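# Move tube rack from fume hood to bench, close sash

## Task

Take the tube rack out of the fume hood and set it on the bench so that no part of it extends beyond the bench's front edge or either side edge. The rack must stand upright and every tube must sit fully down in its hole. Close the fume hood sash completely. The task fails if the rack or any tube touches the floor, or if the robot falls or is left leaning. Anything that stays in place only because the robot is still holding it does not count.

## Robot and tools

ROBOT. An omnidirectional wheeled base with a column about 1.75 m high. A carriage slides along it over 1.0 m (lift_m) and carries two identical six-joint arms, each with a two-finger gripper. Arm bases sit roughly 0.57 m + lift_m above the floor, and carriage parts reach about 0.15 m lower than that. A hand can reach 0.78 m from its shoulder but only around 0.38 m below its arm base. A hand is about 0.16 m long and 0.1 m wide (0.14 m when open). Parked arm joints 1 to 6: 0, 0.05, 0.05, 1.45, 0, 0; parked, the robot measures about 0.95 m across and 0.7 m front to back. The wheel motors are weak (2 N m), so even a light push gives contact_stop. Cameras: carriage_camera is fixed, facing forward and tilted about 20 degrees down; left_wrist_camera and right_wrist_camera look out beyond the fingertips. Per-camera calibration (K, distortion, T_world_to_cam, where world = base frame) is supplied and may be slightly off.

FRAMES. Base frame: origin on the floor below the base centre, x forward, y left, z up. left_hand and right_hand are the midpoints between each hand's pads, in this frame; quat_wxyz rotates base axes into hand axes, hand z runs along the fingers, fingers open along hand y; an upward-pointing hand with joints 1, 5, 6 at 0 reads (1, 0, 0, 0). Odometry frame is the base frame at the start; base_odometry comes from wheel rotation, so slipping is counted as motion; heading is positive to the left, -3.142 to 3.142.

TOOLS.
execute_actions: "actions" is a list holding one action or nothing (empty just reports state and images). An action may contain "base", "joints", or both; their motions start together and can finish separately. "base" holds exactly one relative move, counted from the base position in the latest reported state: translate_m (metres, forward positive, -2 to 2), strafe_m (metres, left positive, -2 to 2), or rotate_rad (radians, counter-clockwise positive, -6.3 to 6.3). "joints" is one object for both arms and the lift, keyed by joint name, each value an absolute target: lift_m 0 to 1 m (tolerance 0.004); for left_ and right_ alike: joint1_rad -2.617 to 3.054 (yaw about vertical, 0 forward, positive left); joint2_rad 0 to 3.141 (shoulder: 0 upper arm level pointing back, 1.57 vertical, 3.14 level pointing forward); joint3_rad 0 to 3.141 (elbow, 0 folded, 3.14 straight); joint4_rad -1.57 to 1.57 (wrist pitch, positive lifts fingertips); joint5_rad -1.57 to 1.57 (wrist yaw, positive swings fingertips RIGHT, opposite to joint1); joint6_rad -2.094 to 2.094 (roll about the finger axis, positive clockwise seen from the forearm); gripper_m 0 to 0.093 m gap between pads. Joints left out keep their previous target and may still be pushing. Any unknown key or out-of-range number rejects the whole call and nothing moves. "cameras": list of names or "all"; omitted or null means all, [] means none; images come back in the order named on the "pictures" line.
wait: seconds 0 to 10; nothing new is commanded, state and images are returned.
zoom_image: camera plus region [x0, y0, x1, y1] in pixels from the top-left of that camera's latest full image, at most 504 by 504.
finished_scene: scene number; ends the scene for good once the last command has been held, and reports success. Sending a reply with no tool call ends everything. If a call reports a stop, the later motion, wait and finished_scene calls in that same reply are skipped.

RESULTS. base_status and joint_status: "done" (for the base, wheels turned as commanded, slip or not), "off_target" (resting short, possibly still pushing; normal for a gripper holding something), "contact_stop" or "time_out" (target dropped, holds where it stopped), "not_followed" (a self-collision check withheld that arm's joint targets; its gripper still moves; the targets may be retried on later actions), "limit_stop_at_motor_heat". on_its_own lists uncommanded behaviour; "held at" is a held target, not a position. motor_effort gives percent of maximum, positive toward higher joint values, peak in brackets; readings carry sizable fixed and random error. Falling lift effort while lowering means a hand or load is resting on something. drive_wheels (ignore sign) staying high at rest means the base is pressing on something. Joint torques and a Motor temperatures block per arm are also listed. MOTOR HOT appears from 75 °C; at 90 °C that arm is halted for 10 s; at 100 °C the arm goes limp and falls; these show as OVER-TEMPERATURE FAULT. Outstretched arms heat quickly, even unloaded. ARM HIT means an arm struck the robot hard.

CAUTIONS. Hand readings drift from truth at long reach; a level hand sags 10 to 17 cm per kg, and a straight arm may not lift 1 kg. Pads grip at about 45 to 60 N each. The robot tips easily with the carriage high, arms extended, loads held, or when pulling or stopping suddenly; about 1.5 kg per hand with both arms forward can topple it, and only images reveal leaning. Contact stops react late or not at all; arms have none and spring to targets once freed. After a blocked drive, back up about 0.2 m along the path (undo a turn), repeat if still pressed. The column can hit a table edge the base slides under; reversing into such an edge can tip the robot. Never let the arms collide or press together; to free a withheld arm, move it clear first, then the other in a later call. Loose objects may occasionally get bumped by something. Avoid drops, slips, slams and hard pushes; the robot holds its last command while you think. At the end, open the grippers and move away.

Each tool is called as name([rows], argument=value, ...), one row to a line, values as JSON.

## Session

execute_actions(actions=[])

Scene clock: 0.00 s.
Joint torques (N m, as the arm reports them, + toward a larger angle): no reading
Motor temperatures (°C, as the motors report them): left_arm=[24 23 28 24 24 24] | right_arm=[24 31 30 33 24 23]
base_odometry: x=+0.000 y=+0.000 heading=+0.000 (m, m, rad; odometry frame)
base_status: not commanded
joint_positions: lift_m=+0.298 left_joint1_rad=-0.011 left_joint2_rad=+0.052 left_joint3_rad=+0.052 left_joint4_rad=+1.399 left_joint5_rad=+0.014 left_joint6_rad=-0.027 left_gripper_m=+0.095 right_joint1_rad=+0.003 right_joint2_rad=+0.033 right_joint3_rad=+0.041 right_joint4_rad=+1.506 right_joint5_rad=-0.044 right_joint6_rad=-0.024 right_gripper_m=+0.094
joint_status: not commanded
motor_effort: lift_m=+23 drive_wheels=+0 (%)
left_hand: x=+0.3122 y=+0.3457 z=+1.2695 quat_wxyz=(+0.996, +0.006, +0.086, -0.020) (m; base frame)
right_hand: x=+0.2834 y=-0.3410 z=+1.2696 quat_wxyz=(+0.999, -0.022, +0.028, -0.010) (m; base frame)
pictures: carriage_camera, left_wrist_camera, right_wrist_camera
camera_calibration (this result's frames):
carriage_camera: T_world_to_cam=[[0.00693451, -0.998534, -0.0536913, 0.0597243], [-0.350838, 0.04785, -0.935213, 1.24654], [0.93641, 0.0253222, -0.349992, 0.256854], [0, 0, 0, 1]] pos_world=[0.196397, -0.00651426, 1.25888]
left_wrist_camera: T_world_to_cam=[[-0.0457654, -0.994209, -0.0972284, 0.483211], [0.654171, 0.0437302, -0.755082, 0.731869], [0.754961, -0.0981606, 0.648381, -0.89568], [0, 0, 0, 1]] pos_world=[0.219551, 0.360487, 1.18035]
right_wrist_camera: T_world_to_cam=[[0.0508906, -0.993141, -0.105265, -0.221761], [0.765943, 0.106451, -0.634034, 0.633777], [0.640891, -0.0483603, 0.766107, -1.05848], [0, 0, 0, 1]] pos_world=[0.204221, -0.338894, 1.1894]
Images, in order (width x height): carriage_camera 504x504, left_wrist_camera 504x504, right_wrist_camera 504x504.

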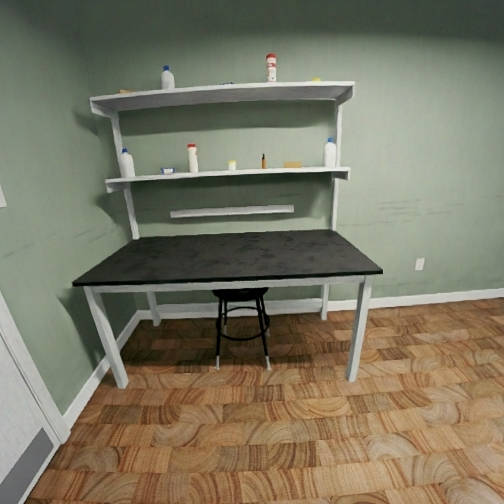

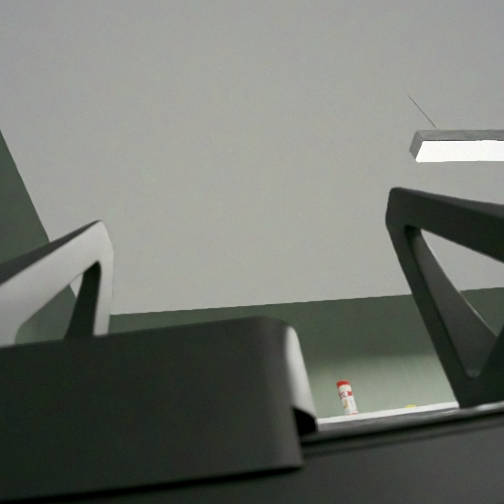

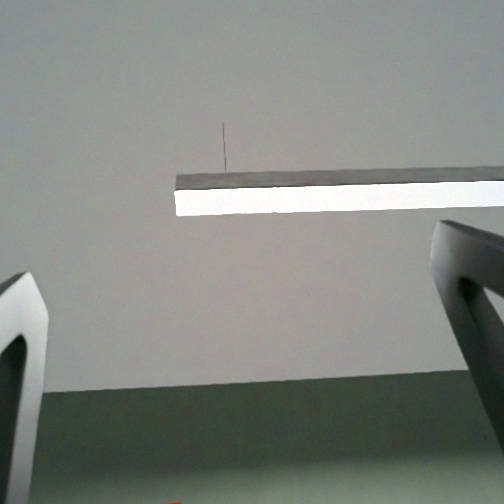

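execute_actions([
  {"base":{"rotate_rad":-1.5}},
], cameras=["carriage_camera"])

Scene clock: 3.83 s.
Joint torques (N m, as the arm reports them, + toward a larger angle): left_arm=[ 0.02  3.75  5.63  0.01 -0.03 -0.03] | right_arm=[ 0.01  4.53  5.49 -0.15  0.03 -0.14]
Motor temperatures (°C, as the motors report them): left_arm=[24 23 28 24 24 24] | right_arm=[24 31 30 33 24 23]
base_odometry: x=+0.000 y=+0.000 heading=-1.499 (m, m, rad; odometry frame)
base_status: done
joint_positions: lift_m=+0.298 left_joint1_rad=-0.011 left_joint2_rad=+0.052 left_joint3_rad=+0.052 left_joint4_rad=+1.399 left_joint5_rad=+0.014 left_joint6_rad=-0.027 left_gripper_m=+0.095 right_joint1_rad=+0.003 right_joint2_rad=+0.033 right_joint3_rad=+0.041 right_joint4_rad=+1.506 right_joint5_rad=-0.044 right_joint6_rad=-0.024 right_gripper_m=+0.094
joint_status: not commanded
motor_effort: lift_m=+23(23) drive_wheels=+8(31) (%)
left_hand: x=+0.3122 y=+0.3457 z=+1.2695 quat_wxyz=(+0.996, +0.006, +0.086, -0.020) (m; base frame)
right_hand: x=+0.2835 y=-0.3410 z=+1.2696 quat_wxyz=(+0.999, -0.022, +0.028, -0.010) (m; base frame)
pictures: carriage_camera
camera_calibration (this result's frames):
carriage_camera: T_world_to_cam=[[0.00693451, -0.998534, -0.0536913, 0.0597243], [-0.350838, 0.04785, -0.935213, 1.24654], [0.93641, 0.0253222, -0.349992, 0.256854], [0, 0, 0, 1]] pos_world=[0.196397, -0.00651426, 1.25888]
Images, in order (width x height): carriage_camera 504x504.

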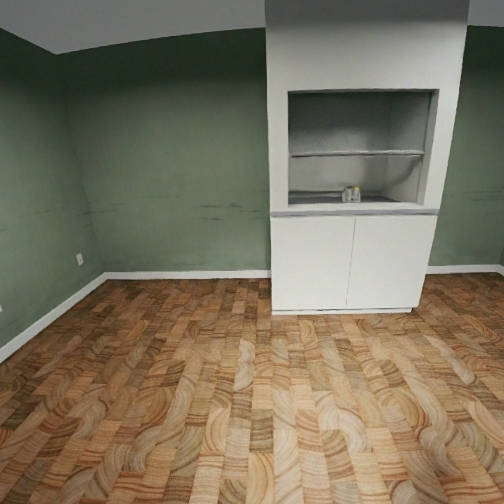

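execute_actions([
  {"base":{"strafe_m":-0.55},"joints":{"right_joint2_rad":2.4,"right_joint3_rad":2.45,"right_joint4_rad":-1.55,"right_joint5_rad":0,"right_joint6_rad":0,"lift_m":0.44}},
], cameras=[])

execute_actions([
  {"base":{"translate_m":1.2}},
], cameras=["carriage_camera"])

zoom_image(camera="carriage_camera", region=[250, 180, 450, 340])

Scene clock: 9.10 s.
Joint torques (N m, as the arm reports them, + toward a larger angle): left_arm=[ 0.04  3.72  5.78  0.   -0.04 -0.04] | right_arm=[  0.1  -15.56   7.69   0.47   0.05  -0.08]
Motor temperatures (°C, as the motors report them): left_arm=[24 24 29 24 24 24] | right_arm=[24 32 31 33 24 23]
base_odometry: x=-0.549 y=-0.039 heading=-1.500 (m, m, rad; odometry frame)
base_status: done
joint_positions: lift_m=+0.440 left_joint1_rad=-0.011 left_joint2_rad=+0.052 left_joint3_rad=+0.052 left_joint4_rad=+1.399 left_joint5_rad=+0.014 left_joint6_rad=-0.027 left_gripper_m=+0.095 right_joint1_rad=+0.003 right_joint2_rad=+2.400 right_joint3_rad=+2.427 right_joint4_rad=-1.543 right_joint5_rad=-0.005 right_joint6_rad=-0.006 right_gripper_m=+0.094
joint_status: all done
motor_effort: lift_m=+23(31) drive_wheels=-5(35) (%)
left_hand: x=+0.3123 y=+0.3457 z=+1.4115 quat_wxyz=(+0.996, +0.006, +0.086, -0.020) (m; base frame)
right_hand: x=+0.7403 y=-0.3465 z=+1.0951 quat_wxyz=(+0.027, -0.004, +1.000, +0.002) (m; base frame)
pictures: none
No camera images: the call's "cameras" was empty. Leave "cameras" out to get every camera's image.

Scene clock: 13.60 s.
Joint torques (N m, as the arm reports them, + toward a larger angle): left_arm=[ 0.    3.79  5.21  0.03 -0.03 -0.02] | right_arm=[-3.89 -7.52 11.42  0.63  0.06 -0.08]
Motor temperatures (°C, as the motors report them): left_arm=[24 24 29 24 24 24] | right_arm=[24 35 32 33 24 23]
base_odometry: x=-0.468 y=-1.191 heading=-1.505 (m, m, rad; odometry frame)
base_status: translate_m contact_stop (by the wheels' count: +1.155 of +1.200)
joint_positions: lift_m=+0.440 left_joint1_rad=-0.011 left_joint2_rad=+0.053 left_joint3_rad=+0.056 left_joint4_rad=+1.395 left_joint5_rad=+0.014 left_joint6_rad=-0.027 left_gripper_m=+0.095 right_joint1_rad=+0.051 right_joint2_rad=+2.315 right_joint3_rad=+2.375 right_joint4_rad=-1.562 right_joint5_rad=-0.004 right_joint6_rad=-0.006 right_gripper_m=+0.094
joint_status: not commanded
motor_effort: lift_m=+27(27) drive_wheels=+48(105) (%)
left_hand: x=+0.3123 y=+0.3456 z=+1.4122 quat_wxyz=(+0.996, +0.006, +0.086, -0.020) (m; base frame)
right_hand: x=+0.7250 y=-0.3247 z=+1.1187 quat_wxyz=(+0.034, -0.028, +0.999, +0.003) (m; base frame)
pictures: carriage_camera
camera_calibration (this result's frames):
carriage_camera: T_world_to_cam=[[0.00693451, -0.998534, -0.0536913, 0.0673324], [-0.350838, 0.04785, -0.935213, 1.37906], [0.93641, 0.0253222, -0.349992, 0.306449], [0, 0, 0, 1]] pos_world=[0.196397, -0.00651426, 1.40058]
Images, in order (width x height): carriage_camera 504x504.

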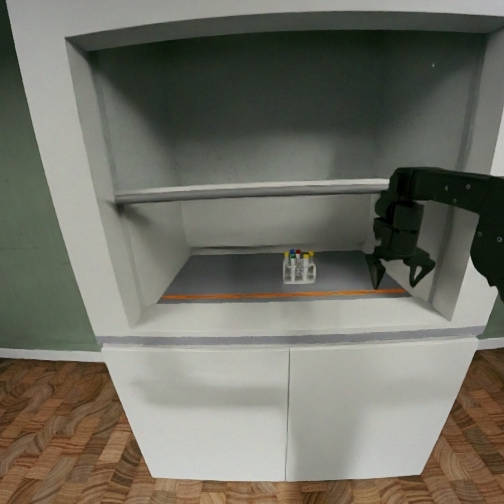

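Region (250, 180, 450, 340) of carriage_camera's 504x504 image, scaled by 2.520, with more detail than that image has; it fills the top 403 rows of this view, and the rest is white.

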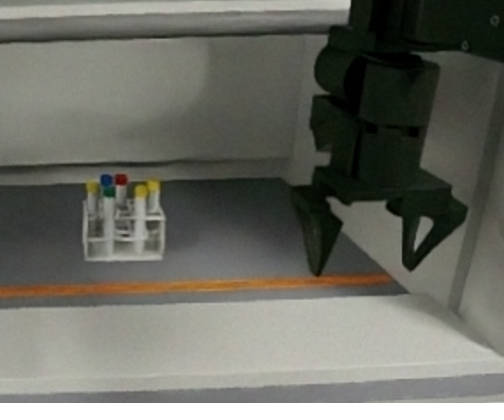

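execute_actions([
  {"base":{"translate_m":-0.2}},
], cameras=[])

execute_actions([
  {"base":{"strafe_m":0.16},"joints":{"lift_m":0.34,"right_joint1_rad":0,"right_joint2_rad":2.4,"right_joint3_rad":2.45,"right_joint6_rad":1.57}},
], cameras=[])

execute_actions([
  {"base":{"translate_m":0.33}},
], cameras=["carriage_camera"])

Scene clock: 18.97 s.
Joint torques (N m, as the arm reports them, + toward a larger angle): left_arm=[-0.06  3.67  5.4   0.   -0.04 -0.01] | right_arm=[ -0.17 -15.93   7.19   0.49   0.05  -0.1 ]
Motor temperatures (°C, as the motors report them): left_arm=[24 24 30 24 24 24] | right_arm=[25 36 33 33 24 23]
base_odometry: x=-0.481 y=-0.992 heading=-1.504 (m, m, rad; odometry frame)
base_status: done
joint_positions: lift_m=+0.440 left_joint1_rad=-0.011 left_joint2_rad=+0.053 left_joint3_rad=+0.056 left_joint4_rad=+1.395 left_joint5_rad=+0.014 left_joint6_rad=-0.027 left_gripper_m=+0.095 right_joint1_rad=+0.004 right_joint2_rad=+2.403 right_joint3_rad=+2.430 right_joint4_rad=-1.551 right_joint5_rad=-0.003 right_joint6_rad=-0.006 right_gripper_m=+0.094
joint_status: not commanded
motor_effort: lift_m=+26(27) drive_wheels=-6(31) (%)
left_hand: x=+0.3124 y=+0.3456 z=+1.4123 quat_wxyz=(+0.996, +0.006, +0.086, -0.020) (m; base frame)
right_hand: x=+0.7389 y=-0.3461 z=+1.0940 quat_wxyz=(+0.023, -0.005, +1.000, +0.002) (m; base frame)
pictures: none
No camera images: the call's "cameras" was empty. Leave "cameras" out to get every camera's image.

Scene clock: 20.87 s.
Joint torques (N m, as the arm reports them, + toward a larger angle): left_arm=[-0.11  3.74  5.37  0.01 -0.05 -0.01] | right_arm=[ -0.51 -15.92   7.27   0.4    0.14  -0.06]
Motor temperatures (°C, as the motors report them): left_arm=[24 24 30 24 24 24] | right_arm=[24 37 34 33 24 23]
base_odometry: x=-0.321 y=-0.981 heading=-1.504 (m, m, rad; odometry frame)
base_status: done
joint_positions: lift_m=+0.340 left_joint1_rad=-0.011 left_joint2_rad=+0.053 left_joint3_rad=+0.056 left_joint4_rad=+1.396 left_joint5_rad=+0.015 left_joint6_rad=-0.027 left_gripper_m=+0.095 right_joint1_rad=+0.004 right_joint2_rad=+2.405 right_joint3_rad=+2.430 right_joint4_rad=-1.550 right_joint5_rad=-0.003 right_joint6_rad=+1.562 right_gripper_m=+0.094
joint_status: all done
motor_effort: lift_m=+22(21) drive_wheels=-3(25) (%)
left_hand: x=+0.3122 y=+0.3455 z=+1.3128 quat_wxyz=(+0.996, +0.007, +0.086, -0.020) (m; base frame)
right_hand: x=+0.7392 y=-0.3462 z=+0.9937 quat_wxyz=(+0.015, +0.702, +0.711, +0.017) (m; base frame)
pictures: none
No camera images: the call's "cameras" was empty. Leave "cameras" out to get every camera's image.

Scene clock: 23.43 s.
Joint torques (N m, as the arm reports them, + toward a larger angle): left_arm=[ 0.    3.72  5.42  0.01 -0.03 -0.06] | right_arm=[ -0.33 -15.68   7.17   0.42   0.13  -0.08]
Motor temperatures (°C, as the motors report them): left_arm=[24 24 30 24 24 24] | right_arm=[24 38 34 33 24 23]
base_odometry: x=-0.299 y=-1.310 heading=-1.503 (m, m, rad; odometry frame)
base_status: done
joint_positions: lift_m=+0.340 left_joint1_rad=-0.011 left_joint2_rad=+0.053 left_joint3_rad=+0.056 left_joint4_rad=+1.396 left_joint5_rad=+0.015 left_joint6_rad=-0.027 left_gripper_m=+0.095 right_joint1_rad=+0.004 right_joint2_rad=+2.404 right_joint3_rad=+2.430 right_joint4_rad=-1.550 right_joint5_rad=-0.003 right_joint6_rad=+1.562 right_gripper_m=+0.094
joint_status: not commanded
motor_effort: lift_m=+21(22) drive_wheels=-6(29) (%)
left_hand: x=+0.3120 y=+0.3455 z=+1.3128 quat_wxyz=(+0.996, +0.007, +0.086, -0.020) (m; base frame)
right_hand: x=+0.7391 y=-0.3462 z=+0.9940 quat_wxyz=(+0.016, +0.702, +0.711, +0.017) (m; base frame)
pictures: carriage_camera
camera_calibration (this result's frames):
carriage_camera: T_world_to_cam=[[0.00693451, -0.998534, -0.0536913, 0.0619938], [-0.350838, 0.04785, -0.935213, 1.28607], [0.93641, 0.0253222, -0.349992, 0.271648], [0, 0, 0, 1]] pos_world=[0.196397, -0.00651426, 1.30115]
Images, in order (width x height): carriage_camera 504x504.

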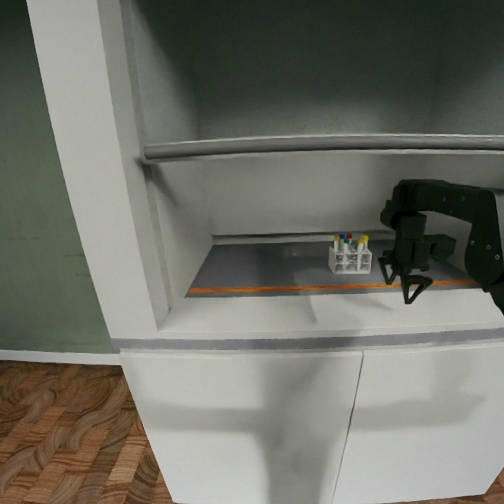

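execute_actions([
  {"base":{"translate_m":0.08}},
], cameras=[])

execute_actions([
  {"joints":{"lift_m":0.46,"right_joint2_rad":2.4,"right_joint3_rad":2.45}},
], cameras=["carriage_camera"])

execute_actions([
  {"base":{"translate_m":0.12},"joints":{"right_joint2_rad":2.55,"right_joint3_rad":2.62}},
], cameras=["carriage_camera","right_wrist_camera"])

Scene clock: 26.67 s.
Joint torques (N m, as the arm reports them, + toward a larger angle): left_arm=[ 0.    3.61  5.38  0.02 -0.05 -0.03] | right_arm=[ -0.4  -15.93   7.15   0.4    0.15  -0.06]
Motor temperatures (°C, as the motors report them): left_arm=[24 24 30 24 24 24] | right_arm=[24 40 34 33 24 23]
base_odometry: x=-0.293 y=-1.390 heading=-1.503 (m, m, rad; odometry frame)
base_status: done
joint_positions: lift_m=+0.340 left_joint1_rad=-0.011 left_joint2_rad=+0.053 left_joint3_rad=+0.056 left_joint4_rad=+1.397 left_joint5_rad=+0.015 left_joint6_rad=-0.027 left_gripper_m=+0.095 right_joint1_rad=+0.004 right_joint2_rad=+2.404 right_joint3_rad=+2.430 right_joint4_rad=-1.550 right_joint5_rad=-0.003 right_joint6_rad=+1.562 right_gripper_m=+0.094
joint_status: not commanded
motor_effort: lift_m=+22(22) drive_wheels=-5(30) (%)
left_hand: x=+0.3119 y=+0.3455 z=+1.3128 quat_wxyz=(+0.996, +0.007, +0.085, -0.020) (m; base frame)
right_hand: x=+0.7390 y=-0.3462 z=+0.9940 quat_wxyz=(+0.015, +0.702, +0.711, +0.017) (m; base frame)
pictures: none
No camera images: the call's "cameras" was empty. Leave "cameras" out to get every camera's image.

Scene clock: 27.80 s.
Joint torques (N m, as the arm reports them, + toward a larger angle): left_arm=[ 0.09  3.67  5.38  0.03 -0.02 -0.06] | right_arm=[ -0.17 -25.48   8.24   0.1    0.13  -0.08]
Motor temperatures (°C, as the motors report them): left_arm=[24 24 30 24 24 24] | right_arm=[24 41 34 33 24 23]
base_odometry: x=-0.293 y=-1.390 heading=-1.503 (m, m, rad; odometry frame)
base_status: not commanded
joint_positions: lift_m=+0.460 left_joint1_rad=-0.011 left_joint2_rad=+0.053 left_joint3_rad=+0.056 left_joint4_rad=+1.397 left_joint5_rad=+0.015 left_joint6_rad=-0.027 left_gripper_m=+0.095 right_joint1_rad=+0.003 right_joint2_rad=+2.511 right_joint3_rad=+2.416 right_joint4_rad=-1.548 right_joint5_rad=-0.002 right_joint6_rad=+1.563 right_gripper_m=+0.094
joint_status: right_joint2_rad off_target (ended at +2.510, target +2.400); the others done
motor_effort: lift_m=+27(33) drive_wheels=+9(14) (%)
left_hand: x=+0.3118 y=+0.3455 z=+1.4322 quat_wxyz=(+0.996, +0.007, +0.085, -0.020) (m; base frame)
right_hand: x=+0.7340 y=-0.3470 z=+1.0621 quat_wxyz=(-0.026, +0.703, +0.710, -0.024) (m; base frame)
pictures: carriage_camera
camera_calibration (this result's frames):
carriage_camera: T_world_to_cam=[[0.00693451, -0.998534, -0.0536913, 0.0684044], [-0.350838, 0.04785, -0.935213, 1.39773], [0.93641, 0.0253222, -0.349992, 0.313437], [0, 0, 0, 1]] pos_world=[0.196397, -0.00651426, 1.42055]
Images, in order (width x height): carriage_camera 504x504.

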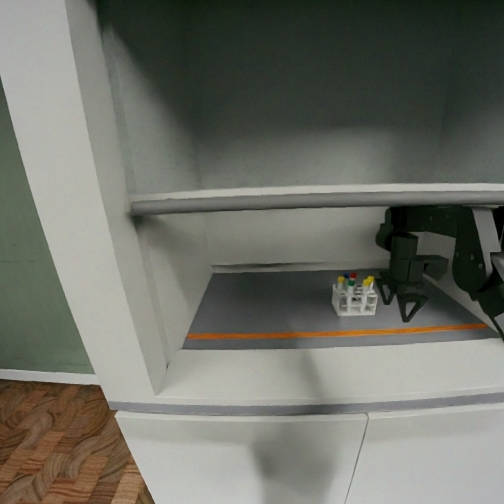

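Scene clock: 29.47 s.
Joint torques (N m, as the arm reports them, + toward a larger angle): left_arm=[-0.01  3.78  5.47  0.04 -0.04 -0.01] | right_arm=[ -0.5  -13.98   5.43   0.53   0.12  -0.06]
Motor temperatures (°C, as the motors report them): left_arm=[24 24 30 24 24 24] | right_arm=[24 43 34 33 24 23]
base_odometry: x=-0.285 y=-1.509 heading=-1.503 (m, m, rad; odometry frame)
base_status: done
joint_positions: lift_m=+0.460 left_joint1_rad=-0.011 left_joint2_rad=+0.053 left_joint3_rad=+0.056 left_joint4_rad=+1.395 left_joint5_rad=+0.014 left_joint6_rad=-0.027 left_gripper_m=+0.095 right_joint1_rad=+0.006 right_joint2_rad=+2.523 right_joint3_rad=+2.624 right_joint4_rad=-1.547 right_joint5_rad=-0.002 right_joint6_rad=+1.563 right_gripper_m=+0.094
joint_status: all done
motor_effort: lift_m=+28(29) drive_wheels=+20(57) (%)
left_hand: x=+0.3124 y=+0.3457 z=+1.4321 quat_wxyz=(+0.996, +0.006, +0.086, -0.020) (m; base frame)
right_hand: x=+0.7725 y=-0.3452 z=+1.1090 quat_wxyz=(+0.044, +0.701, +0.711, +0.045) (m; base frame)
pictures: carriage_camera, right_wrist_camera
camera_calibration (this result's frames):
carriage_camera: T_world_to_cam=[[0.00693451, -0.998534, -0.0536913, 0.0684049], [-0.350838, 0.04785, -0.935213, 1.39774], [0.93641, 0.0253222, -0.349992, 0.31344], [0, 0, 0, 1]] pos_world=[0.196397, -0.00651426, 1.42056]
right_wrist_camera: T_world_to_cam=[[-0.99779, 0.0631927, 0.0205592, 0.767444], [0.0628822, 0.797804, 0.599629, -0.428619], [0.0214899, 0.599596, -0.800014, 1.18989], [0, 0, 0, 1]] pos_world=[0.767129, -0.419997, 1.19316]
Images, in order (width x height): carriage_camera 504x504, right_wrist_camera 504x504.

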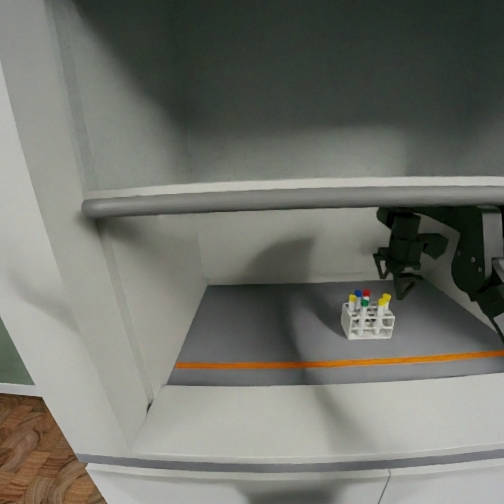

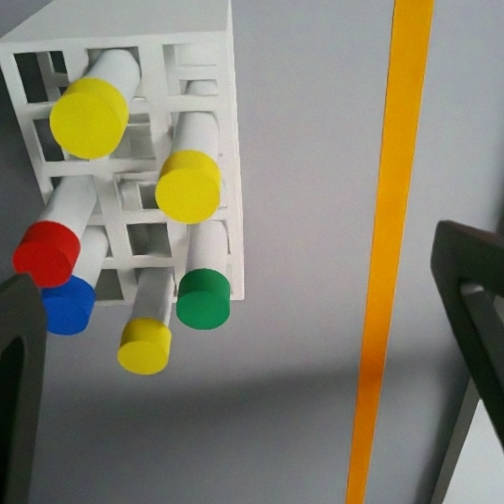

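execute_actions([
  {"base":{"translate_m":0.045},"joints":{"right_joint1_rad":0.055,"right_joint6_rad":1.62}},
], cameras=[])

execute_actions([
  {"joints":{"lift_m":0.42}},
], cameras=["carriage_camera","right_wrist_camera"])

Scene clock: 33.33 s.
Joint torques (N m, as the arm reports them, + toward a larger angle): left_arm=[ 0.06  3.6   5.44 -0.02 -0.04 -0.03] | right_arm=[  0.02 -16.98   3.95   0.49   0.05  -0.09]
Motor temperatures (°C, as the motors report them): left_arm=[24 24 30 24 24 24] | right_arm=[24 44 34 32 24 23]
base_odometry: x=-0.282 y=-1.554 heading=-1.502 (m, m, rad; odometry frame)
base_status: done
joint_positions: lift_m=+0.460 left_joint1_rad=-0.011 left_joint2_rad=+0.053 left_joint3_rad=+0.056 left_joint4_rad=+1.397 left_joint5_rad=+0.014 left_joint6_rad=-0.027 left_gripper_m=+0.095 right_joint1_rad=+0.054 right_joint2_rad=+2.553 right_joint3_rad=+2.646 right_joint4_rad=-1.547 right_joint5_rad=+0.001 right_joint6_rad=+1.612 right_gripper_m=+0.094
joint_status: all done
motor_effort: lift_m=+25(27) drive_wheels=-2(72) (%)
left_hand: x=+0.3118 y=+0.3456 z=+1.4325 quat_wxyz=(+0.996, +0.006, +0.085, -0.020) (m; base frame)
right_hand: x=+0.7747 y=-0.3216 z=+1.1001 quat_wxyz=(+0.040, +0.701, +0.710, +0.042) (m; base frame)
pictures: none
No camera images: the call's "cameras" was empty. Leave "cameras" out to get every camera's image.

Scene clock: 34.03 s.
Joint torques (N m, as the arm reports them, + toward a larger angle): left_arm=[ 0.07  3.79  5.37 -0.01 -0.04 -0.04] | right_arm=[ -0.16 -17.03   4.62   0.47   0.08  -0.05]
Motor temperatures (°C, as the motors report them): left_arm=[24 24 30 24 24 24] | right_arm=[24 44 34 32 24 23]
base_odometry: x=-0.282 y=-1.554 heading=-1.502 (m, m, rad; odometry frame)
base_status: not commanded
joint_positions: lift_m=+0.420 left_joint1_rad=-0.011 left_joint2_rad=+0.053 left_joint3_rad=+0.056 left_joint4_rad=+1.398 left_joint5_rad=+0.014 left_joint6_rad=-0.027 left_gripper_m=+0.095 right_joint1_rad=+0.054 right_joint2_rad=+2.556 right_joint3_rad=+2.635 right_joint4_rad=-1.548 right_joint5_rad=+0.001 right_joint6_rad=+1.612 right_gripper_m=+0.094
joint_status: all done
motor_effort: lift_m=+22(22) drive_wheels=-1(2) (%)
left_hand: x=+0.3117 y=+0.3456 z=+1.3928 quat_wxyz=(+0.996, +0.006, +0.085, -0.020) (m; base frame)
right_hand: x=+0.7727 y=-0.3217 z=+1.0559 quat_wxyz=(+0.035, +0.702, +0.711, +0.037) (m; base frame)
pictures: carriage_camera, right_wrist_camera
camera_calibration (this result's frames):
carriage_camera: T_world_to_cam=[[0.00693451, -0.998534, -0.0536913, 0.0662859], [-0.350838, 0.04785, -0.935213, 1.36083], [0.93641, 0.0253222, -0.349992, 0.299627], [0, 0, 0, 1]] pos_world=[0.196397, -0.00651426, 1.38109]
right_wrist_camera: T_world_to_cam=[[-0.996891, 0.0643661, 0.0454419, 0.740683], [0.0787558, 0.796886, 0.598975, -0.42738], [0.00234169, 0.600691, -0.799478, 1.14792], [0, 0, 0, 1]] pos_world=[0.769351, -0.396651, 1.14007]
Images, in order (width x height): carriage_camera 504x504, right_wrist_camera 504x504.

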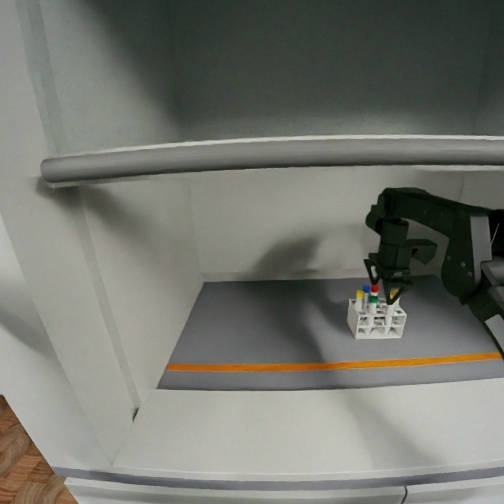

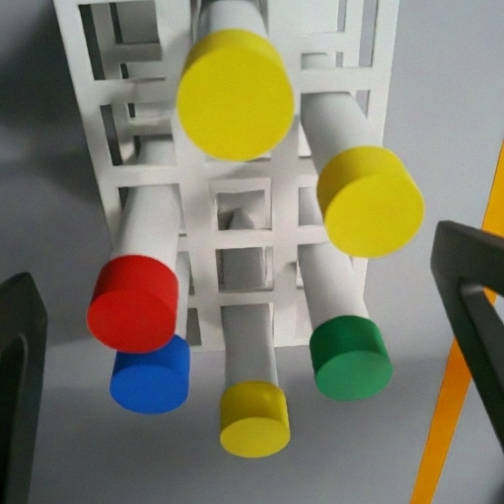

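execute_actions([
  {"joints":{"lift_m":0.35}},
], cameras=["carriage_camera"])

zoom_image(camera="carriage_camera", region=[310, 210, 450, 350])

Scene clock: 36.53 s.
Joint torques (N m, as the arm reports them, + toward a larger angle): left_arm=[-0.04  3.68  5.34  0.   -0.03 -0.02] | right_arm=[ -0.05 -15.97   4.8    0.53   0.22  -0.11]
Motor temperatures (°C, as the motors report them): left_arm=[24 24 30 24 24 24] | right_arm=[24 45 34 32 24 23]
base_odometry: x=-0.282 y=-1.554 heading=-1.502 (m, m, rad; odometry frame)
base_status: not commanded
joint_positions: lift_m=+0.350 left_joint1_rad=-0.011 left_joint2_rad=+0.053 left_joint3_rad=+0.056 left_joint4_rad=+1.398 left_joint5_rad=+0.014 left_joint6_rad=-0.027 left_gripper_m=+0.095 right_joint1_rad=+0.054 right_joint2_rad=+2.546 right_joint3_rad=+2.635 right_joint4_rad=-1.558 right_joint5_rad=-0.008 right_joint6_rad=+1.612 right_gripper_m=+0.094
joint_status: all done
motor_effort: lift_m=+21(22) drive_wheels=+3(4) (%)
left_hand: x=+0.3115 y=+0.3456 z=+1.3229 quat_wxyz=(+0.996, +0.006, +0.085, -0.020) (m; base frame)
right_hand: x=+0.7703 y=-0.3202 z=+0.9908 quat_wxyz=(+0.031, +0.702, +0.711, +0.040) (m; base frame)
pictures: carriage_camera
camera_calibration (this result's frames):
carriage_camera: T_world_to_cam=[[0.00693451, -0.998534, -0.0536913, 0.0625338], [-0.350838, 0.04785, -0.935213, 1.29547], [0.93641, 0.0253222, -0.349992, 0.275168], [0, 0, 0, 1]] pos_world=[0.196397, -0.00651426, 1.31121]
Images, in order (width x height): carriage_camera 504x504.

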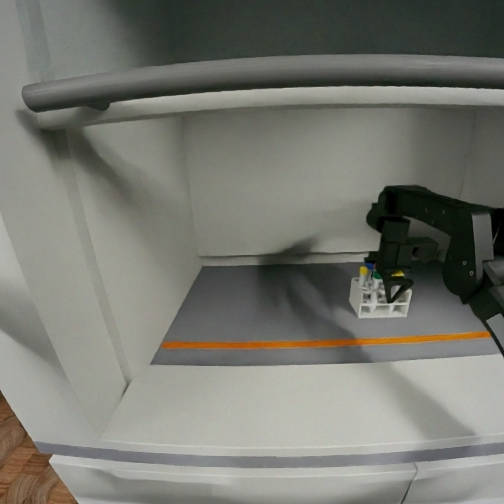

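Region (310, 210, 450, 350) of carriage_camera's 504x504 image, scaled by 3.600, with more detail than that image has.

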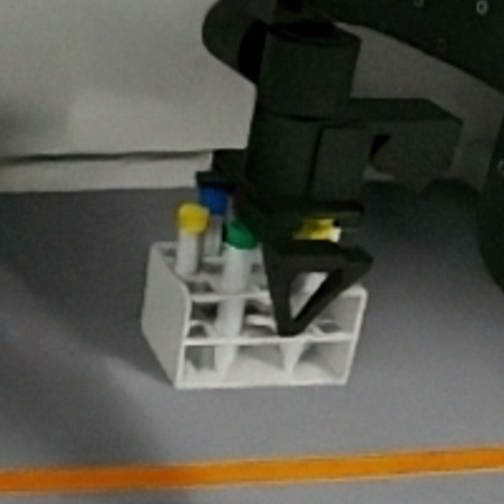

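execute_actions([
  {"joints":{"right_gripper_m":0.06}},
], cameras=[])

execute_actions([
  {"joints":{"lift_m":0.4,"right_gripper_m":0.06}},
], cameras=["carriage_camera"])

zoom_image(camera="carriage_camera", region=[310, 210, 450, 350])

Scene clock: 39.00 s.
Joint torques (N m, as the arm reports them, + toward a larger angle): left_arm=[ 0.03  3.73  5.29 -0.01 -0.03 -0.01] | right_arm=[  0.04 -16.18   4.57   0.53   0.19  -0.11]
Motor temperatures (°C, as the motors report them): left_arm=[24 24 31 24 24 24] | right_arm=[24 46 34 32 24 23]
base_odometry: x=-0.282 y=-1.554 heading=-1.502 (m, m, rad; odometry frame)
base_status: not commanded
joint_positions: lift_m=+0.350 left_joint1_rad=-0.011 left_joint2_rad=+0.053 left_joint3_rad=+0.056 left_joint4_rad=+1.398 left_joint5_rad=+0.014 left_joint6_rad=-0.027 left_gripper_m=+0.095 right_joint1_rad=+0.054 right_joint2_rad=+2.546 right_joint3_rad=+2.635 right_joint4_rad=-1.555 right_joint5_rad=-0.009 right_joint6_rad=+1.613 right_gripper_m=+0.081
joint_status: right_gripper_m off_target (ended at +0.081, target +0.060)
motor_effort: lift_m=+21(21) drive_wheels=+3(3) (%)
left_hand: x=+0.3115 y=+0.3456 z=+1.3229 quat_wxyz=(+0.996, +0.006, +0.085, -0.020) (m; base frame)
right_hand: x=+0.7711 y=-0.3201 z=+0.9909 quat_wxyz=(+0.032, +0.702, +0.710, +0.042) (m; base frame)
pictures: none
No camera images: the call's "cameras" was empty. Leave "cameras" out to get every camera's image.

Scene clock: 39.73 s.
Joint torques (N m, as the arm reports them, + toward a larger angle): left_arm=[-0.02  3.63  5.48  0.   -0.04 -0.02] | right_arm=[ -0.02 -16.45   4.62   0.54   0.15  -0.1 ]
Motor temperatures (°C, as the motors report them): left_arm=[24 24 31 24 24 24] | right_arm=[24 47 34 32 24 23]
base_odometry: x=-0.282 y=-1.554 heading=-1.502 (m, m, rad; odometry frame)
base_status: not commanded
joint_positions: lift_m=+0.400 left_joint1_rad=-0.011 left_joint2_rad=+0.053 left_joint3_rad=+0.056 left_joint4_rad=+1.398 left_joint5_rad=+0.014 left_joint6_rad=-0.027 left_gripper_m=+0.095 right_joint1_rad=+0.054 right_joint2_rad=+2.550 right_joint3_rad=+2.635 right_joint4_rad=-1.553 right_joint5_rad=-0.006 right_joint6_rad=+1.613 right_gripper_m=+0.081
joint_status: right_gripper_m off_target (ended at +0.081, target +0.060); the others done
motor_effort: lift_m=+24(30) drive_wheels=+3(3) (%)
left_hand: x=+0.3115 y=+0.3456 z=+1.3726 quat_wxyz=(+0.996, +0.006, +0.085, -0.020) (m; base frame)
right_hand: x=+0.7716 y=-0.3206 z=+1.0388 quat_wxyz=(+0.033, +0.702, +0.710, +0.040) (m; base frame)
pictures: carriage_camera
camera_calibration (this result's frames):
carriage_camera: T_world_to_cam=[[0.00693451, -0.998534, -0.0536913, 0.0652016], [-0.350838, 0.04785, -0.935213, 1.34194], [0.93641, 0.0253222, -0.349992, 0.292559], [0, 0, 0, 1]] pos_world=[0.196397, -0.00651426, 1.3609]
Images, in order (width x height): carriage_camera 504x504.

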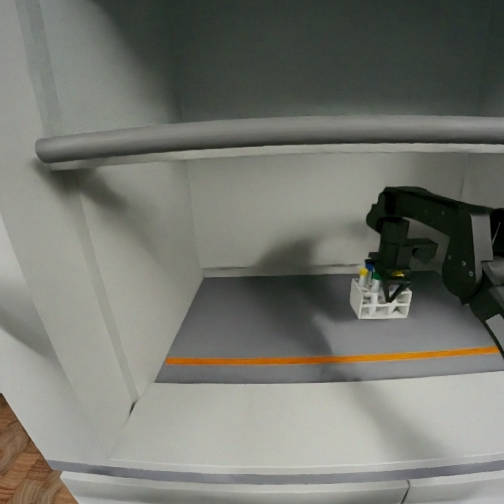

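Region (310, 210, 450, 350) of carriage_camera's 504x504 image, scaled by 3.600, with more detail than that image has.

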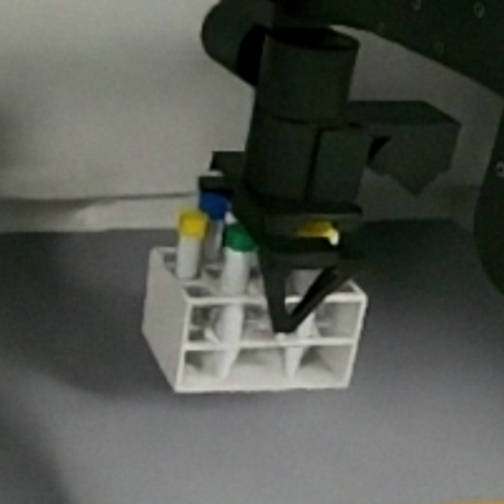

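execute_actions([
  {"joints":{"lift_m":0.43,"right_gripper_m":0.06}},
], cameras=[])

execute_actions([
  {"base":{"translate_m":-0.75}},
], cameras=["carriage_camera"])

execute_actions([
  {"base":{"rotate_rad":1.57}},
], cameras=[])

execute_actions([
  {"base":{"strafe_m":1.15}},
], cameras=[])

execute_actions([
  {"base":{"translate_m":0.6}},
], cameras=["carriage_camera"])

Scene clock: 51.13 s.
Joint torques (N m, as the arm reports them, + toward a larger angle): left_arm=[ 0.04  3.75  5.35 -0.02 -0.04 -0.02] | right_arm=[  0.13 -16.63   4.69   0.52   0.13  -0.06]
Motor temperatures (°C, as the motors report them): left_arm=[24 25 31 24 24 24] | right_arm=[24 51 34 32 24 23]
base_odometry: x=-0.282 y=-1.554 heading=-1.502 (m, m, rad; odometry frame)
base_status: not commanded
joint_positions: lift_m=+0.430 left_joint1_rad=-0.011 left_joint2_rad=+0.053 left_joint3_rad=+0.056 left_joint4_rad=+1.398 left_joint5_rad=+0.014 left_joint6_rad=-0.027 left_gripper_m=+0.095 right_joint1_rad=+0.054 right_joint2_rad=+2.551 right_joint3_rad=+2.635 right_joint4_rad=-1.552 right_joint5_rad=-0.004 right_joint6_rad=+1.613 right_gripper_m=+0.081
joint_status: right_gripper_m off_target (ended at +0.081, target +0.060); the others done
motor_effort: lift_m=+24(30) drive_wheels=+3(3) (%)
left_hand: x=+0.3115 y=+0.3456 z=+1.4026 quat_wxyz=(+0.996, +0.006, +0.085, -0.020) (m; base frame)
right_hand: x=+0.7717 y=-0.3208 z=+1.0682 quat_wxyz=(+0.033, +0.702, +0.710, +0.039) (m; base frame)
pictures: none
No camera images: the call's "cameras" was empty. Leave "cameras" out to get every camera's image.

Scene clock: 54.87 s.
Joint torques (N m, as the arm reports them, + toward a larger angle): left_arm=[ 0.07  3.66  5.33  0.   -0.06 -0.04] | right_arm=[  0.01 -16.68   4.71   0.51   0.13  -0.07]
Motor temperatures (°C, as the motors report them): left_arm=[24 25 31 24 24 24] | right_arm=[24 52 34 32 24 23]
base_odometry: x=-0.333 y=-0.806 heading=-1.502 (m, m, rad; odometry frame)
base_status: done
joint_positions: lift_m=+0.430 left_joint1_rad=-0.011 left_joint2_rad=+0.053 left_joint3_rad=+0.056 left_joint4_rad=+1.398 left_joint5_rad=+0.014 left_joint6_rad=-0.027 left_gripper_m=+0.095 right_joint1_rad=+0.054 right_joint2_rad=+2.552 right_joint3_rad=+2.635 right_joint4_rad=-1.551 right_joint5_rad=-0.002 right_joint6_rad=+1.613 right_gripper_m=+0.081
joint_status: not commanded
motor_effort: lift_m=+24(24) drive_wheels=-3(48) (%)
left_hand: x=+0.3116 y=+0.3456 z=+1.4026 quat_wxyz=(+0.996, +0.006, +0.085, -0.020) (m; base frame)
right_hand: x=+0.7721 y=-0.3208 z=+1.0681 quat_wxyz=(+0.034, +0.702, +0.710, +0.039) (m; base frame)
pictures: carriage_camera
camera_calibration (this result's frames):
carriage_camera: T_world_to_cam=[[0.00693451, -0.998534, -0.0536913, 0.0668124], [-0.350838, 0.04785, -0.935213, 1.37], [0.93641, 0.0253222, -0.349992, 0.303059], [0, 0, 0, 1]] pos_world=[0.196397, -0.00651426, 1.3909]
Images, in order (width x height): carriage_camera 504x504.

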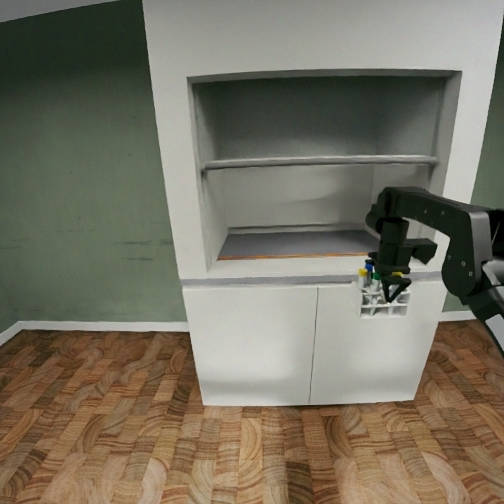

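Scene clock: 57.97 s.
Joint torques (N m, as the arm reports them, + toward a larger angle): left_arm=[-0.1   3.63  5.26 -0.01 -0.04 -0.03] | right_arm=[  0.09 -16.63   4.65   0.45   0.08  -0.11]
Motor temperatures (°C, as the motors report them): left_arm=[24 25 31 24 24 24] | right_arm=[24 53 34 32 24 23]
base_odometry: x=-0.333 y=-0.806 heading=+0.067 (m, m, rad; odometry frame)
base_status: done
joint_positions: lift_m=+0.430 left_joint1_rad=-0.011 left_joint2_rad=+0.053 left_joint3_rad=+0.056 left_joint4_rad=+1.398 left_joint5_rad=+0.014 left_joint6_rad=-0.027 left_gripper_m=+0.095 right_joint1_rad=+0.053 right_joint2_rad=+2.552 right_joint3_rad=+2.635 right_joint4_rad=-1.541 right_joint5_rad=+0.001 right_joint6_rad=+1.613 right_gripper_m=+0.081
joint_status: not commanded
motor_effort: lift_m=+24(24) drive_wheels=+7(35) (%)
left_hand: x=+0.3117 y=+0.3456 z=+1.4026 quat_wxyz=(+0.996, +0.006, +0.085, -0.020) (m; base frame)
right_hand: x=+0.7745 y=-0.3220 z=+1.0683 quat_wxyz=(+0.038, +0.702, +0.710, +0.041) (m; base frame)
pictures: none
No camera images: the call's "cameras" was empty. Leave "cameras" out to get every camera's image.

Scene clock: 62.53 s.
Joint torques (N m, as the arm reports them, + toward a larger angle): left_arm=[-0.11  3.65  5.39 -0.02 -0.07 -0.03] | right_arm=[  0.06 -16.64   4.66   0.46   0.05  -0.07]
Motor temperatures (°C, as the motors report them): left_arm=[24 25 31 24 24 24] | right_arm=[24 55 34 32 24 23]
base_odometry: x=-0.411 y=+0.342 heading=+0.068 (m, m, rad; odometry frame)
base_status: done
joint_positions: lift_m=+0.430 left_joint1_rad=-0.011 left_joint2_rad=+0.053 left_joint3_rad=+0.056 left_joint4_rad=+1.398 left_joint5_rad=+0.014 left_joint6_rad=-0.027 left_gripper_m=+0.095 right_joint1_rad=+0.053 right_joint2_rad=+2.552 right_joint3_rad=+2.635 right_joint4_rad=-1.544 right_joint5_rad=+0.001 right_joint6_rad=+1.613 right_gripper_m=+0.081
joint_status: not commanded
motor_effort: lift_m=+24(24) drive_wheels=-7(35) (%)
left_hand: x=+0.3117 y=+0.3456 z=+1.4026 quat_wxyz=(+0.996, +0.006, +0.085, -0.020) (m; base frame)
right_hand: x=+0.7738 y=-0.3218 z=+1.0683 quat_wxyz=(+0.037, +0.702, +0.710, +0.041) (m; base frame)
pictures: none
No camera images: the call's "cameras" was empty. Leave "cameras" out to get every camera's image.

Scene clock: 65.90 s.
Joint torques (N m, as the arm reports them, + toward a larger angle): left_arm=[-0.02  3.67  5.41 -0.02 -0.04 -0.02] | right_arm=[  0.13 -16.74   4.54   0.48   0.09  -0.08]
Motor temperatures (°C, as the motors report them): left_arm=[24 25 31 24 24 24] | right_arm=[24 56 33 32 24 23]
base_odometry: x=+0.187 y=+0.383 heading=+0.069 (m, m, rad; odometry frame)
base_status: done
joint_positions: lift_m=+0.430 left_joint1_rad=-0.011 left_joint2_rad=+0.053 left_joint3_rad=+0.056 left_joint4_rad=+1.398 left_joint5_rad=+0.014 left_joint6_rad=-0.027 left_gripper_m=+0.095 right_joint1_rad=+0.053 right_joint2_rad=+2.552 right_joint3_rad=+2.635 right_joint4_rad=-1.548 right_joint5_rad=+0.001 right_joint6_rad=+1.613 right_gripper_m=+0.081
joint_status: not commanded
motor_effort: lift_m=+24(24) drive_wheels=-6(28) (%)
left_hand: x=+0.3115 y=+0.3456 z=+1.4026 quat_wxyz=(+0.996, +0.006, +0.085, -0.020) (m; base frame)
right_hand: x=+0.7729 y=-0.3219 z=+1.0682 quat_wxyz=(+0.036, +0.702, +0.710, +0.039) (m; base frame)
pictures: carriage_camera
camera_calibration (this result's frames):
carriage_camera: T_world_to_cam=[[0.00693451, -0.998534, -0.0536913, 0.0668124], [-0.350838, 0.04785, -0.935213, 1.37], [0.93641, 0.0253222, -0.349992, 0.303059], [0, 0, 0, 1]] pos_world=[0.196397, -0.00651426, 1.3909]
Images, in order (width x height): carriage_camera 504x504.

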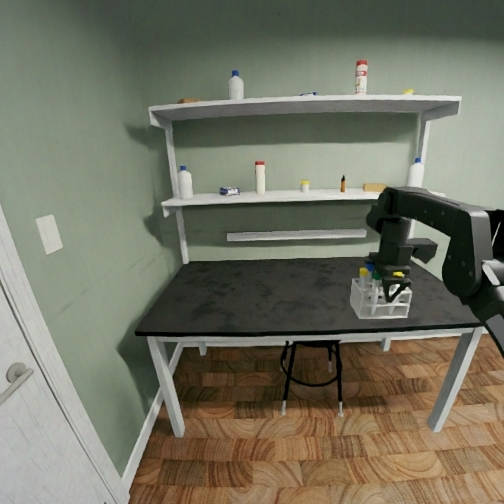

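execute_actions([
  {"base":{"strafe_m":-0.2}},
], cameras=[])

execute_actions([
  {"base":{"translate_m":0.45}},
], cameras=["carriage_camera"])

Scene clock: 70.03 s.
Joint torques (N m, as the arm reports them, + toward a larger angle): left_arm=[-0.04  3.78  5.32 -0.01 -0.03 -0.03] | right_arm=[  0.19 -16.69   4.85   0.48   0.08  -0.09]
Motor temperatures (°C, as the motors report them): left_arm=[24 25 31 24 24 24] | right_arm=[24 57 33 32 24 23]
base_odometry: x=+0.201 y=+0.183 heading=+0.069 (m, m, rad; odometry frame)
base_status: done
joint_positions: lift_m=+0.430 left_joint1_rad=-0.011 left_joint2_rad=+0.053 left_joint3_rad=+0.056 left_joint4_rad=+1.398 left_joint5_rad=+0.014 left_joint6_rad=-0.027 left_gripper_m=+0.095 right_joint1_rad=+0.053 right_joint2_rad=+2.552 right_joint3_rad=+2.635 right_joint4_rad=-1.548 right_joint5_rad=+0.001 right_joint6_rad=+1.613 right_gripper_m=+0.081
joint_status: not commanded
motor_effort: lift_m=+24(24) drive_wheels=-2(26) (%)
left_hand: x=+0.3115 y=+0.3456 z=+1.4026 quat_wxyz=(+0.996, +0.006, +0.085, -0.020) (m; base frame)
right_hand: x=+0.7729 y=-0.3219 z=+1.0682 quat_wxyz=(+0.036, +0.702, +0.710, +0.039) (m; base frame)
pictures: none
No camera images: the call's "cameras" was empty. Leave "cameras" out to get every camera's image.

Scene clock: 73.00 s.
Joint torques (N m, as the arm reports them, + toward a larger angle): left_arm=[ 0.03  3.67  5.34 -0.01 -0.01 -0.02] | right_arm=[  0.01 -16.55   4.63   0.48   0.09  -0.08]
Motor temperatures (°C, as the motors report them): left_arm=[24 25 31 24 24 24] | right_arm=[24 58 33 32 24 23]
base_odometry: x=+0.650 y=+0.214 heading=+0.068 (m, m, rad; odometry frame)
base_status: done
joint_positions: lift_m=+0.430 left_joint1_rad=-0.011 left_joint2_rad=+0.053 left_joint3_rad=+0.056 left_joint4_rad=+1.398 left_joint5_rad=+0.014 left_joint6_rad=-0.027 left_gripper_m=+0.095 right_joint1_rad=+0.053 right_joint2_rad=+2.552 right_joint3_rad=+2.635 right_joint4_rad=-1.549 right_joint5_rad=+0.001 right_joint6_rad=+1.613 right_gripper_m=+0.081
joint_status: not commanded
motor_effort: lift_m=+24(24) drive_wheels=-5(27) (%)
left_hand: x=+0.3115 y=+0.3456 z=+1.4026 quat_wxyz=(+0.996, +0.006, +0.085, -0.020) (m; base frame)
right_hand: x=+0.7725 y=-0.3219 z=+1.0681 quat_wxyz=(+0.036, +0.702, +0.710, +0.039) (m; base frame)
pictures: carriage_camera
camera_calibration (this result's frames):
carriage_camera: T_world_to_cam=[[0.00693451, -0.998534, -0.0536913, 0.0668124], [-0.350838, 0.04785, -0.935213, 1.37], [0.93641, 0.0253222, -0.349992, 0.303059], [0, 0, 0, 1]] pos_world=[0.196397, -0.00651426, 1.3909]
Images, in order (width x height): carriage_camera 504x504.

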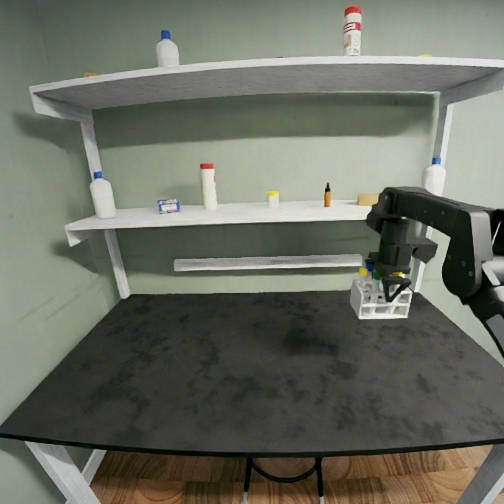

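execute_actions([
  {"joints":{"lift_m":0.31,"right_gripper_m":0.06,"right_joint1_rad":0.15}},
], cameras=["carriage_camera"])

Scene clock: 75.23 s.
Joint torques (N m, as the arm reports them, + toward a larger angle): left_arm=[-0.01  3.53  5.28  0.01 -0.05 -0.03] | right_arm=[ -0.72 -17.79   4.58   0.45   0.15  -0.07]
Motor temperatures (°C, as the motors report them): left_arm=[24 25 31 24 24 24] | right_arm=[24 58 33 32 24 23]
base_odometry: x=+0.650 y=+0.214 heading=+0.068 (m, m, rad; odometry frame)
base_status: not commanded
joint_positions: lift_m=+0.310 left_joint1_rad=-0.011 left_joint2_rad=+0.053 left_joint3_rad=+0.056 left_joint4_rad=+1.398 left_joint5_rad=+0.014 left_joint6_rad=-0.027 left_gripper_m=+0.095 right_joint1_rad=+0.159 right_joint2_rad=+2.564 right_joint3_rad=+2.635 right_joint4_rad=-1.550 right_joint5_rad=-0.001 right_joint6_rad=+1.613 right_gripper_m=+0.081
joint_status: right_gripper_m off_target (ended at +0.081, target +0.060); the others done
motor_effort: lift_m=+22(23) drive_wheels=-3(5) (%)
left_hand: x=+0.3115 y=+0.3456 z=+1.2828 quat_wxyz=(+0.996, +0.006, +0.085, -0.020) (m; base frame)
right_hand: x=+0.7665 y=-0.2688 z=+0.9424 quat_wxyz=(+0.029, +0.664, +0.746, +0.036) (m; base frame)
pictures: carriage_camera
camera_calibration (this result's frames):
carriage_camera: T_world_to_cam=[[0.00693451, -0.998534, -0.0536913, 0.0603794], [-0.350838, 0.04785, -0.935213, 1.25795], [0.93641, 0.0253222, -0.349992, 0.261125], [0, 0, 0, 1]] pos_world=[0.196397, -0.00651426, 1.27108]
Images, in order (width x height): carriage_camera 504x504.

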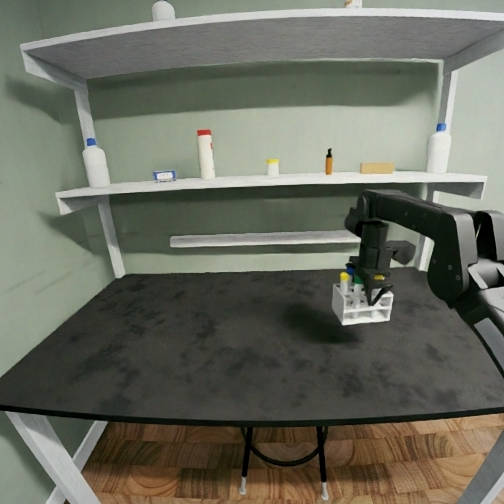

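Table is lower; keep going.

execute_actions([
  {"joints":{"lift_m":0.24,"right_gripper_m":0.06}},
], cameras=["carriage_camera"])

Scene clock: 76.83 s.
Joint torques (N m, as the arm reports them, + toward a larger angle): left_arm=[-0.04  3.68  5.32 -0.01 -0.05 -0.02] | right_arm=[ -0.79 -17.88   4.7    0.45   0.1   -0.05]
Motor temperatures (°C, as the motors report them): left_arm=[24 25 31 24 24 24] | right_arm=[24 59 33 32 24 23]
base_odometry: x=+0.650 y=+0.214 heading=+0.068 (m, m, rad; odometry frame)
base_status: not commanded
joint_positions: lift_m=+0.240 left_joint1_rad=-0.011 left_joint2_rad=+0.053 left_joint3_rad=+0.056 left_joint4_rad=+1.398 left_joint5_rad=+0.014 left_joint6_rad=-0.027 left_gripper_m=+0.095 right_joint1_rad=+0.159 right_joint2_rad=+2.565 right_joint3_rad=+2.635 right_joint4_rad=-1.550 right_joint5_rad=-0.001 right_joint6_rad=+1.613 right_gripper_m=+0.081
joint_status: right_gripper_m off_target (ended at +0.081, target +0.060); the others done
motor_effort: lift_m=+22(22) drive_wheels=-3(3) (%)
left_hand: x=+0.3115 y=+0.3456 z=+1.2128 quat_wxyz=(+0.996, +0.006, +0.085, -0.020) (m; base frame)
right_hand: x=+0.7663 y=-0.2689 z=+0.8718 quat_wxyz=(+0.028, +0.664, +0.746, +0.035) (m; base frame)
pictures: carriage_camera
camera_calibration (this result's frames):
carriage_camera: T_world_to_cam=[[0.00693451, -0.998534, -0.0536913, 0.0566207], [-0.350838, 0.04785, -0.935213, 1.19248], [0.93641, 0.0253222, -0.349992, 0.236623], [0, 0, 0, 1]] pos_world=[0.196397, -0.00651426, 1.20108]
Images, in order (width x height): carriage_camera 504x504.

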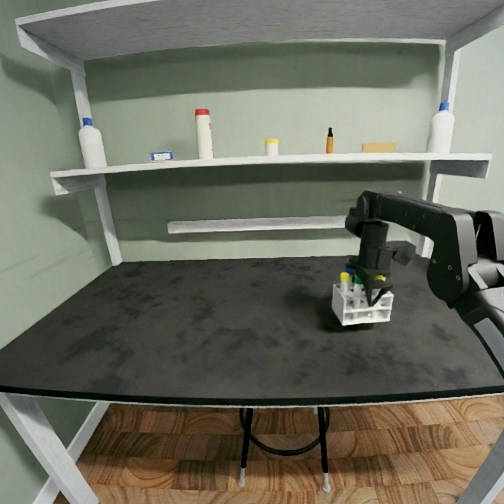

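execute_actions([
  {"joints":{"lift_m":0.19,"right_gripper_m":0.06}},
], cameras=["carriage_camera"])

Scene clock: 78.20 s.
Joint torques (N m, as the arm reports them, + toward a larger angle): left_arm=[-0.05  3.67  5.29 -0.03 -0.07 -0.04] | right_arm=[ -0.36 -16.31   4.69   0.49   0.18  -0.06]
Motor temperatures (°C, as the motors report them): left_arm=[24 25 31 24 24 24] | right_arm=[24 59 33 32 24 23]
base_odometry: x=+0.650 y=+0.214 heading=+0.068 (m, m, rad; odometry frame)
base_status: not commanded
joint_positions: lift_m=+0.190 left_joint1_rad=-0.011 left_joint2_rad=+0.053 left_joint3_rad=+0.056 left_joint4_rad=+1.399 left_joint5_rad=+0.014 left_joint6_rad=-0.027 left_gripper_m=+0.095 right_joint1_rad=+0.154 right_joint2_rad=+2.547 right_joint3_rad=+2.635 right_joint4_rad=-1.553 right_joint5_rad=-0.006 right_joint6_rad=+1.614 right_gripper_m=+0.081
joint_status: right_gripper_m off_target (ended at +0.081, target +0.060); the others done
motor_effort: lift_m=+20(22) drive_wheels=+5(5) (%)
left_hand: x=+0.3114 y=+0.3457 z=+1.1630 quat_wxyz=(+0.996, +0.006, +0.084, -0.020) (m; base frame)
right_hand: x=+0.7663 y=-0.2704 z=+0.8304 quat_wxyz=(+0.031, +0.666, +0.744, +0.043) (m; base frame)
pictures: carriage_camera
camera_calibration (this result's frames):
carriage_camera: T_world_to_cam=[[0.00693451, -0.998534, -0.0536913, 0.0539462], [-0.350838, 0.04785, -0.935213, 1.14589], [0.93641, 0.0253222, -0.349992, 0.219189], [0, 0, 0, 1]] pos_world=[0.196397, -0.00651426, 1.15126]
Images, in order (width x height): carriage_camera 504x504.

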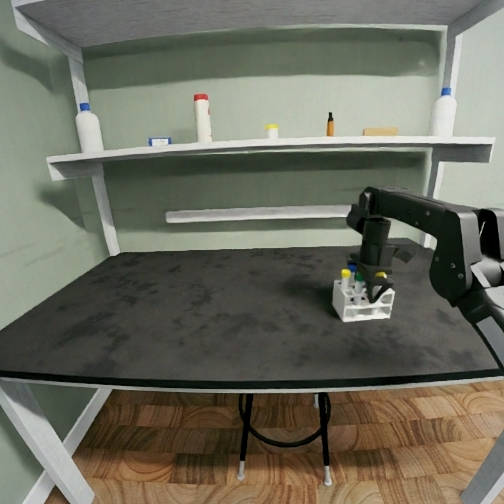

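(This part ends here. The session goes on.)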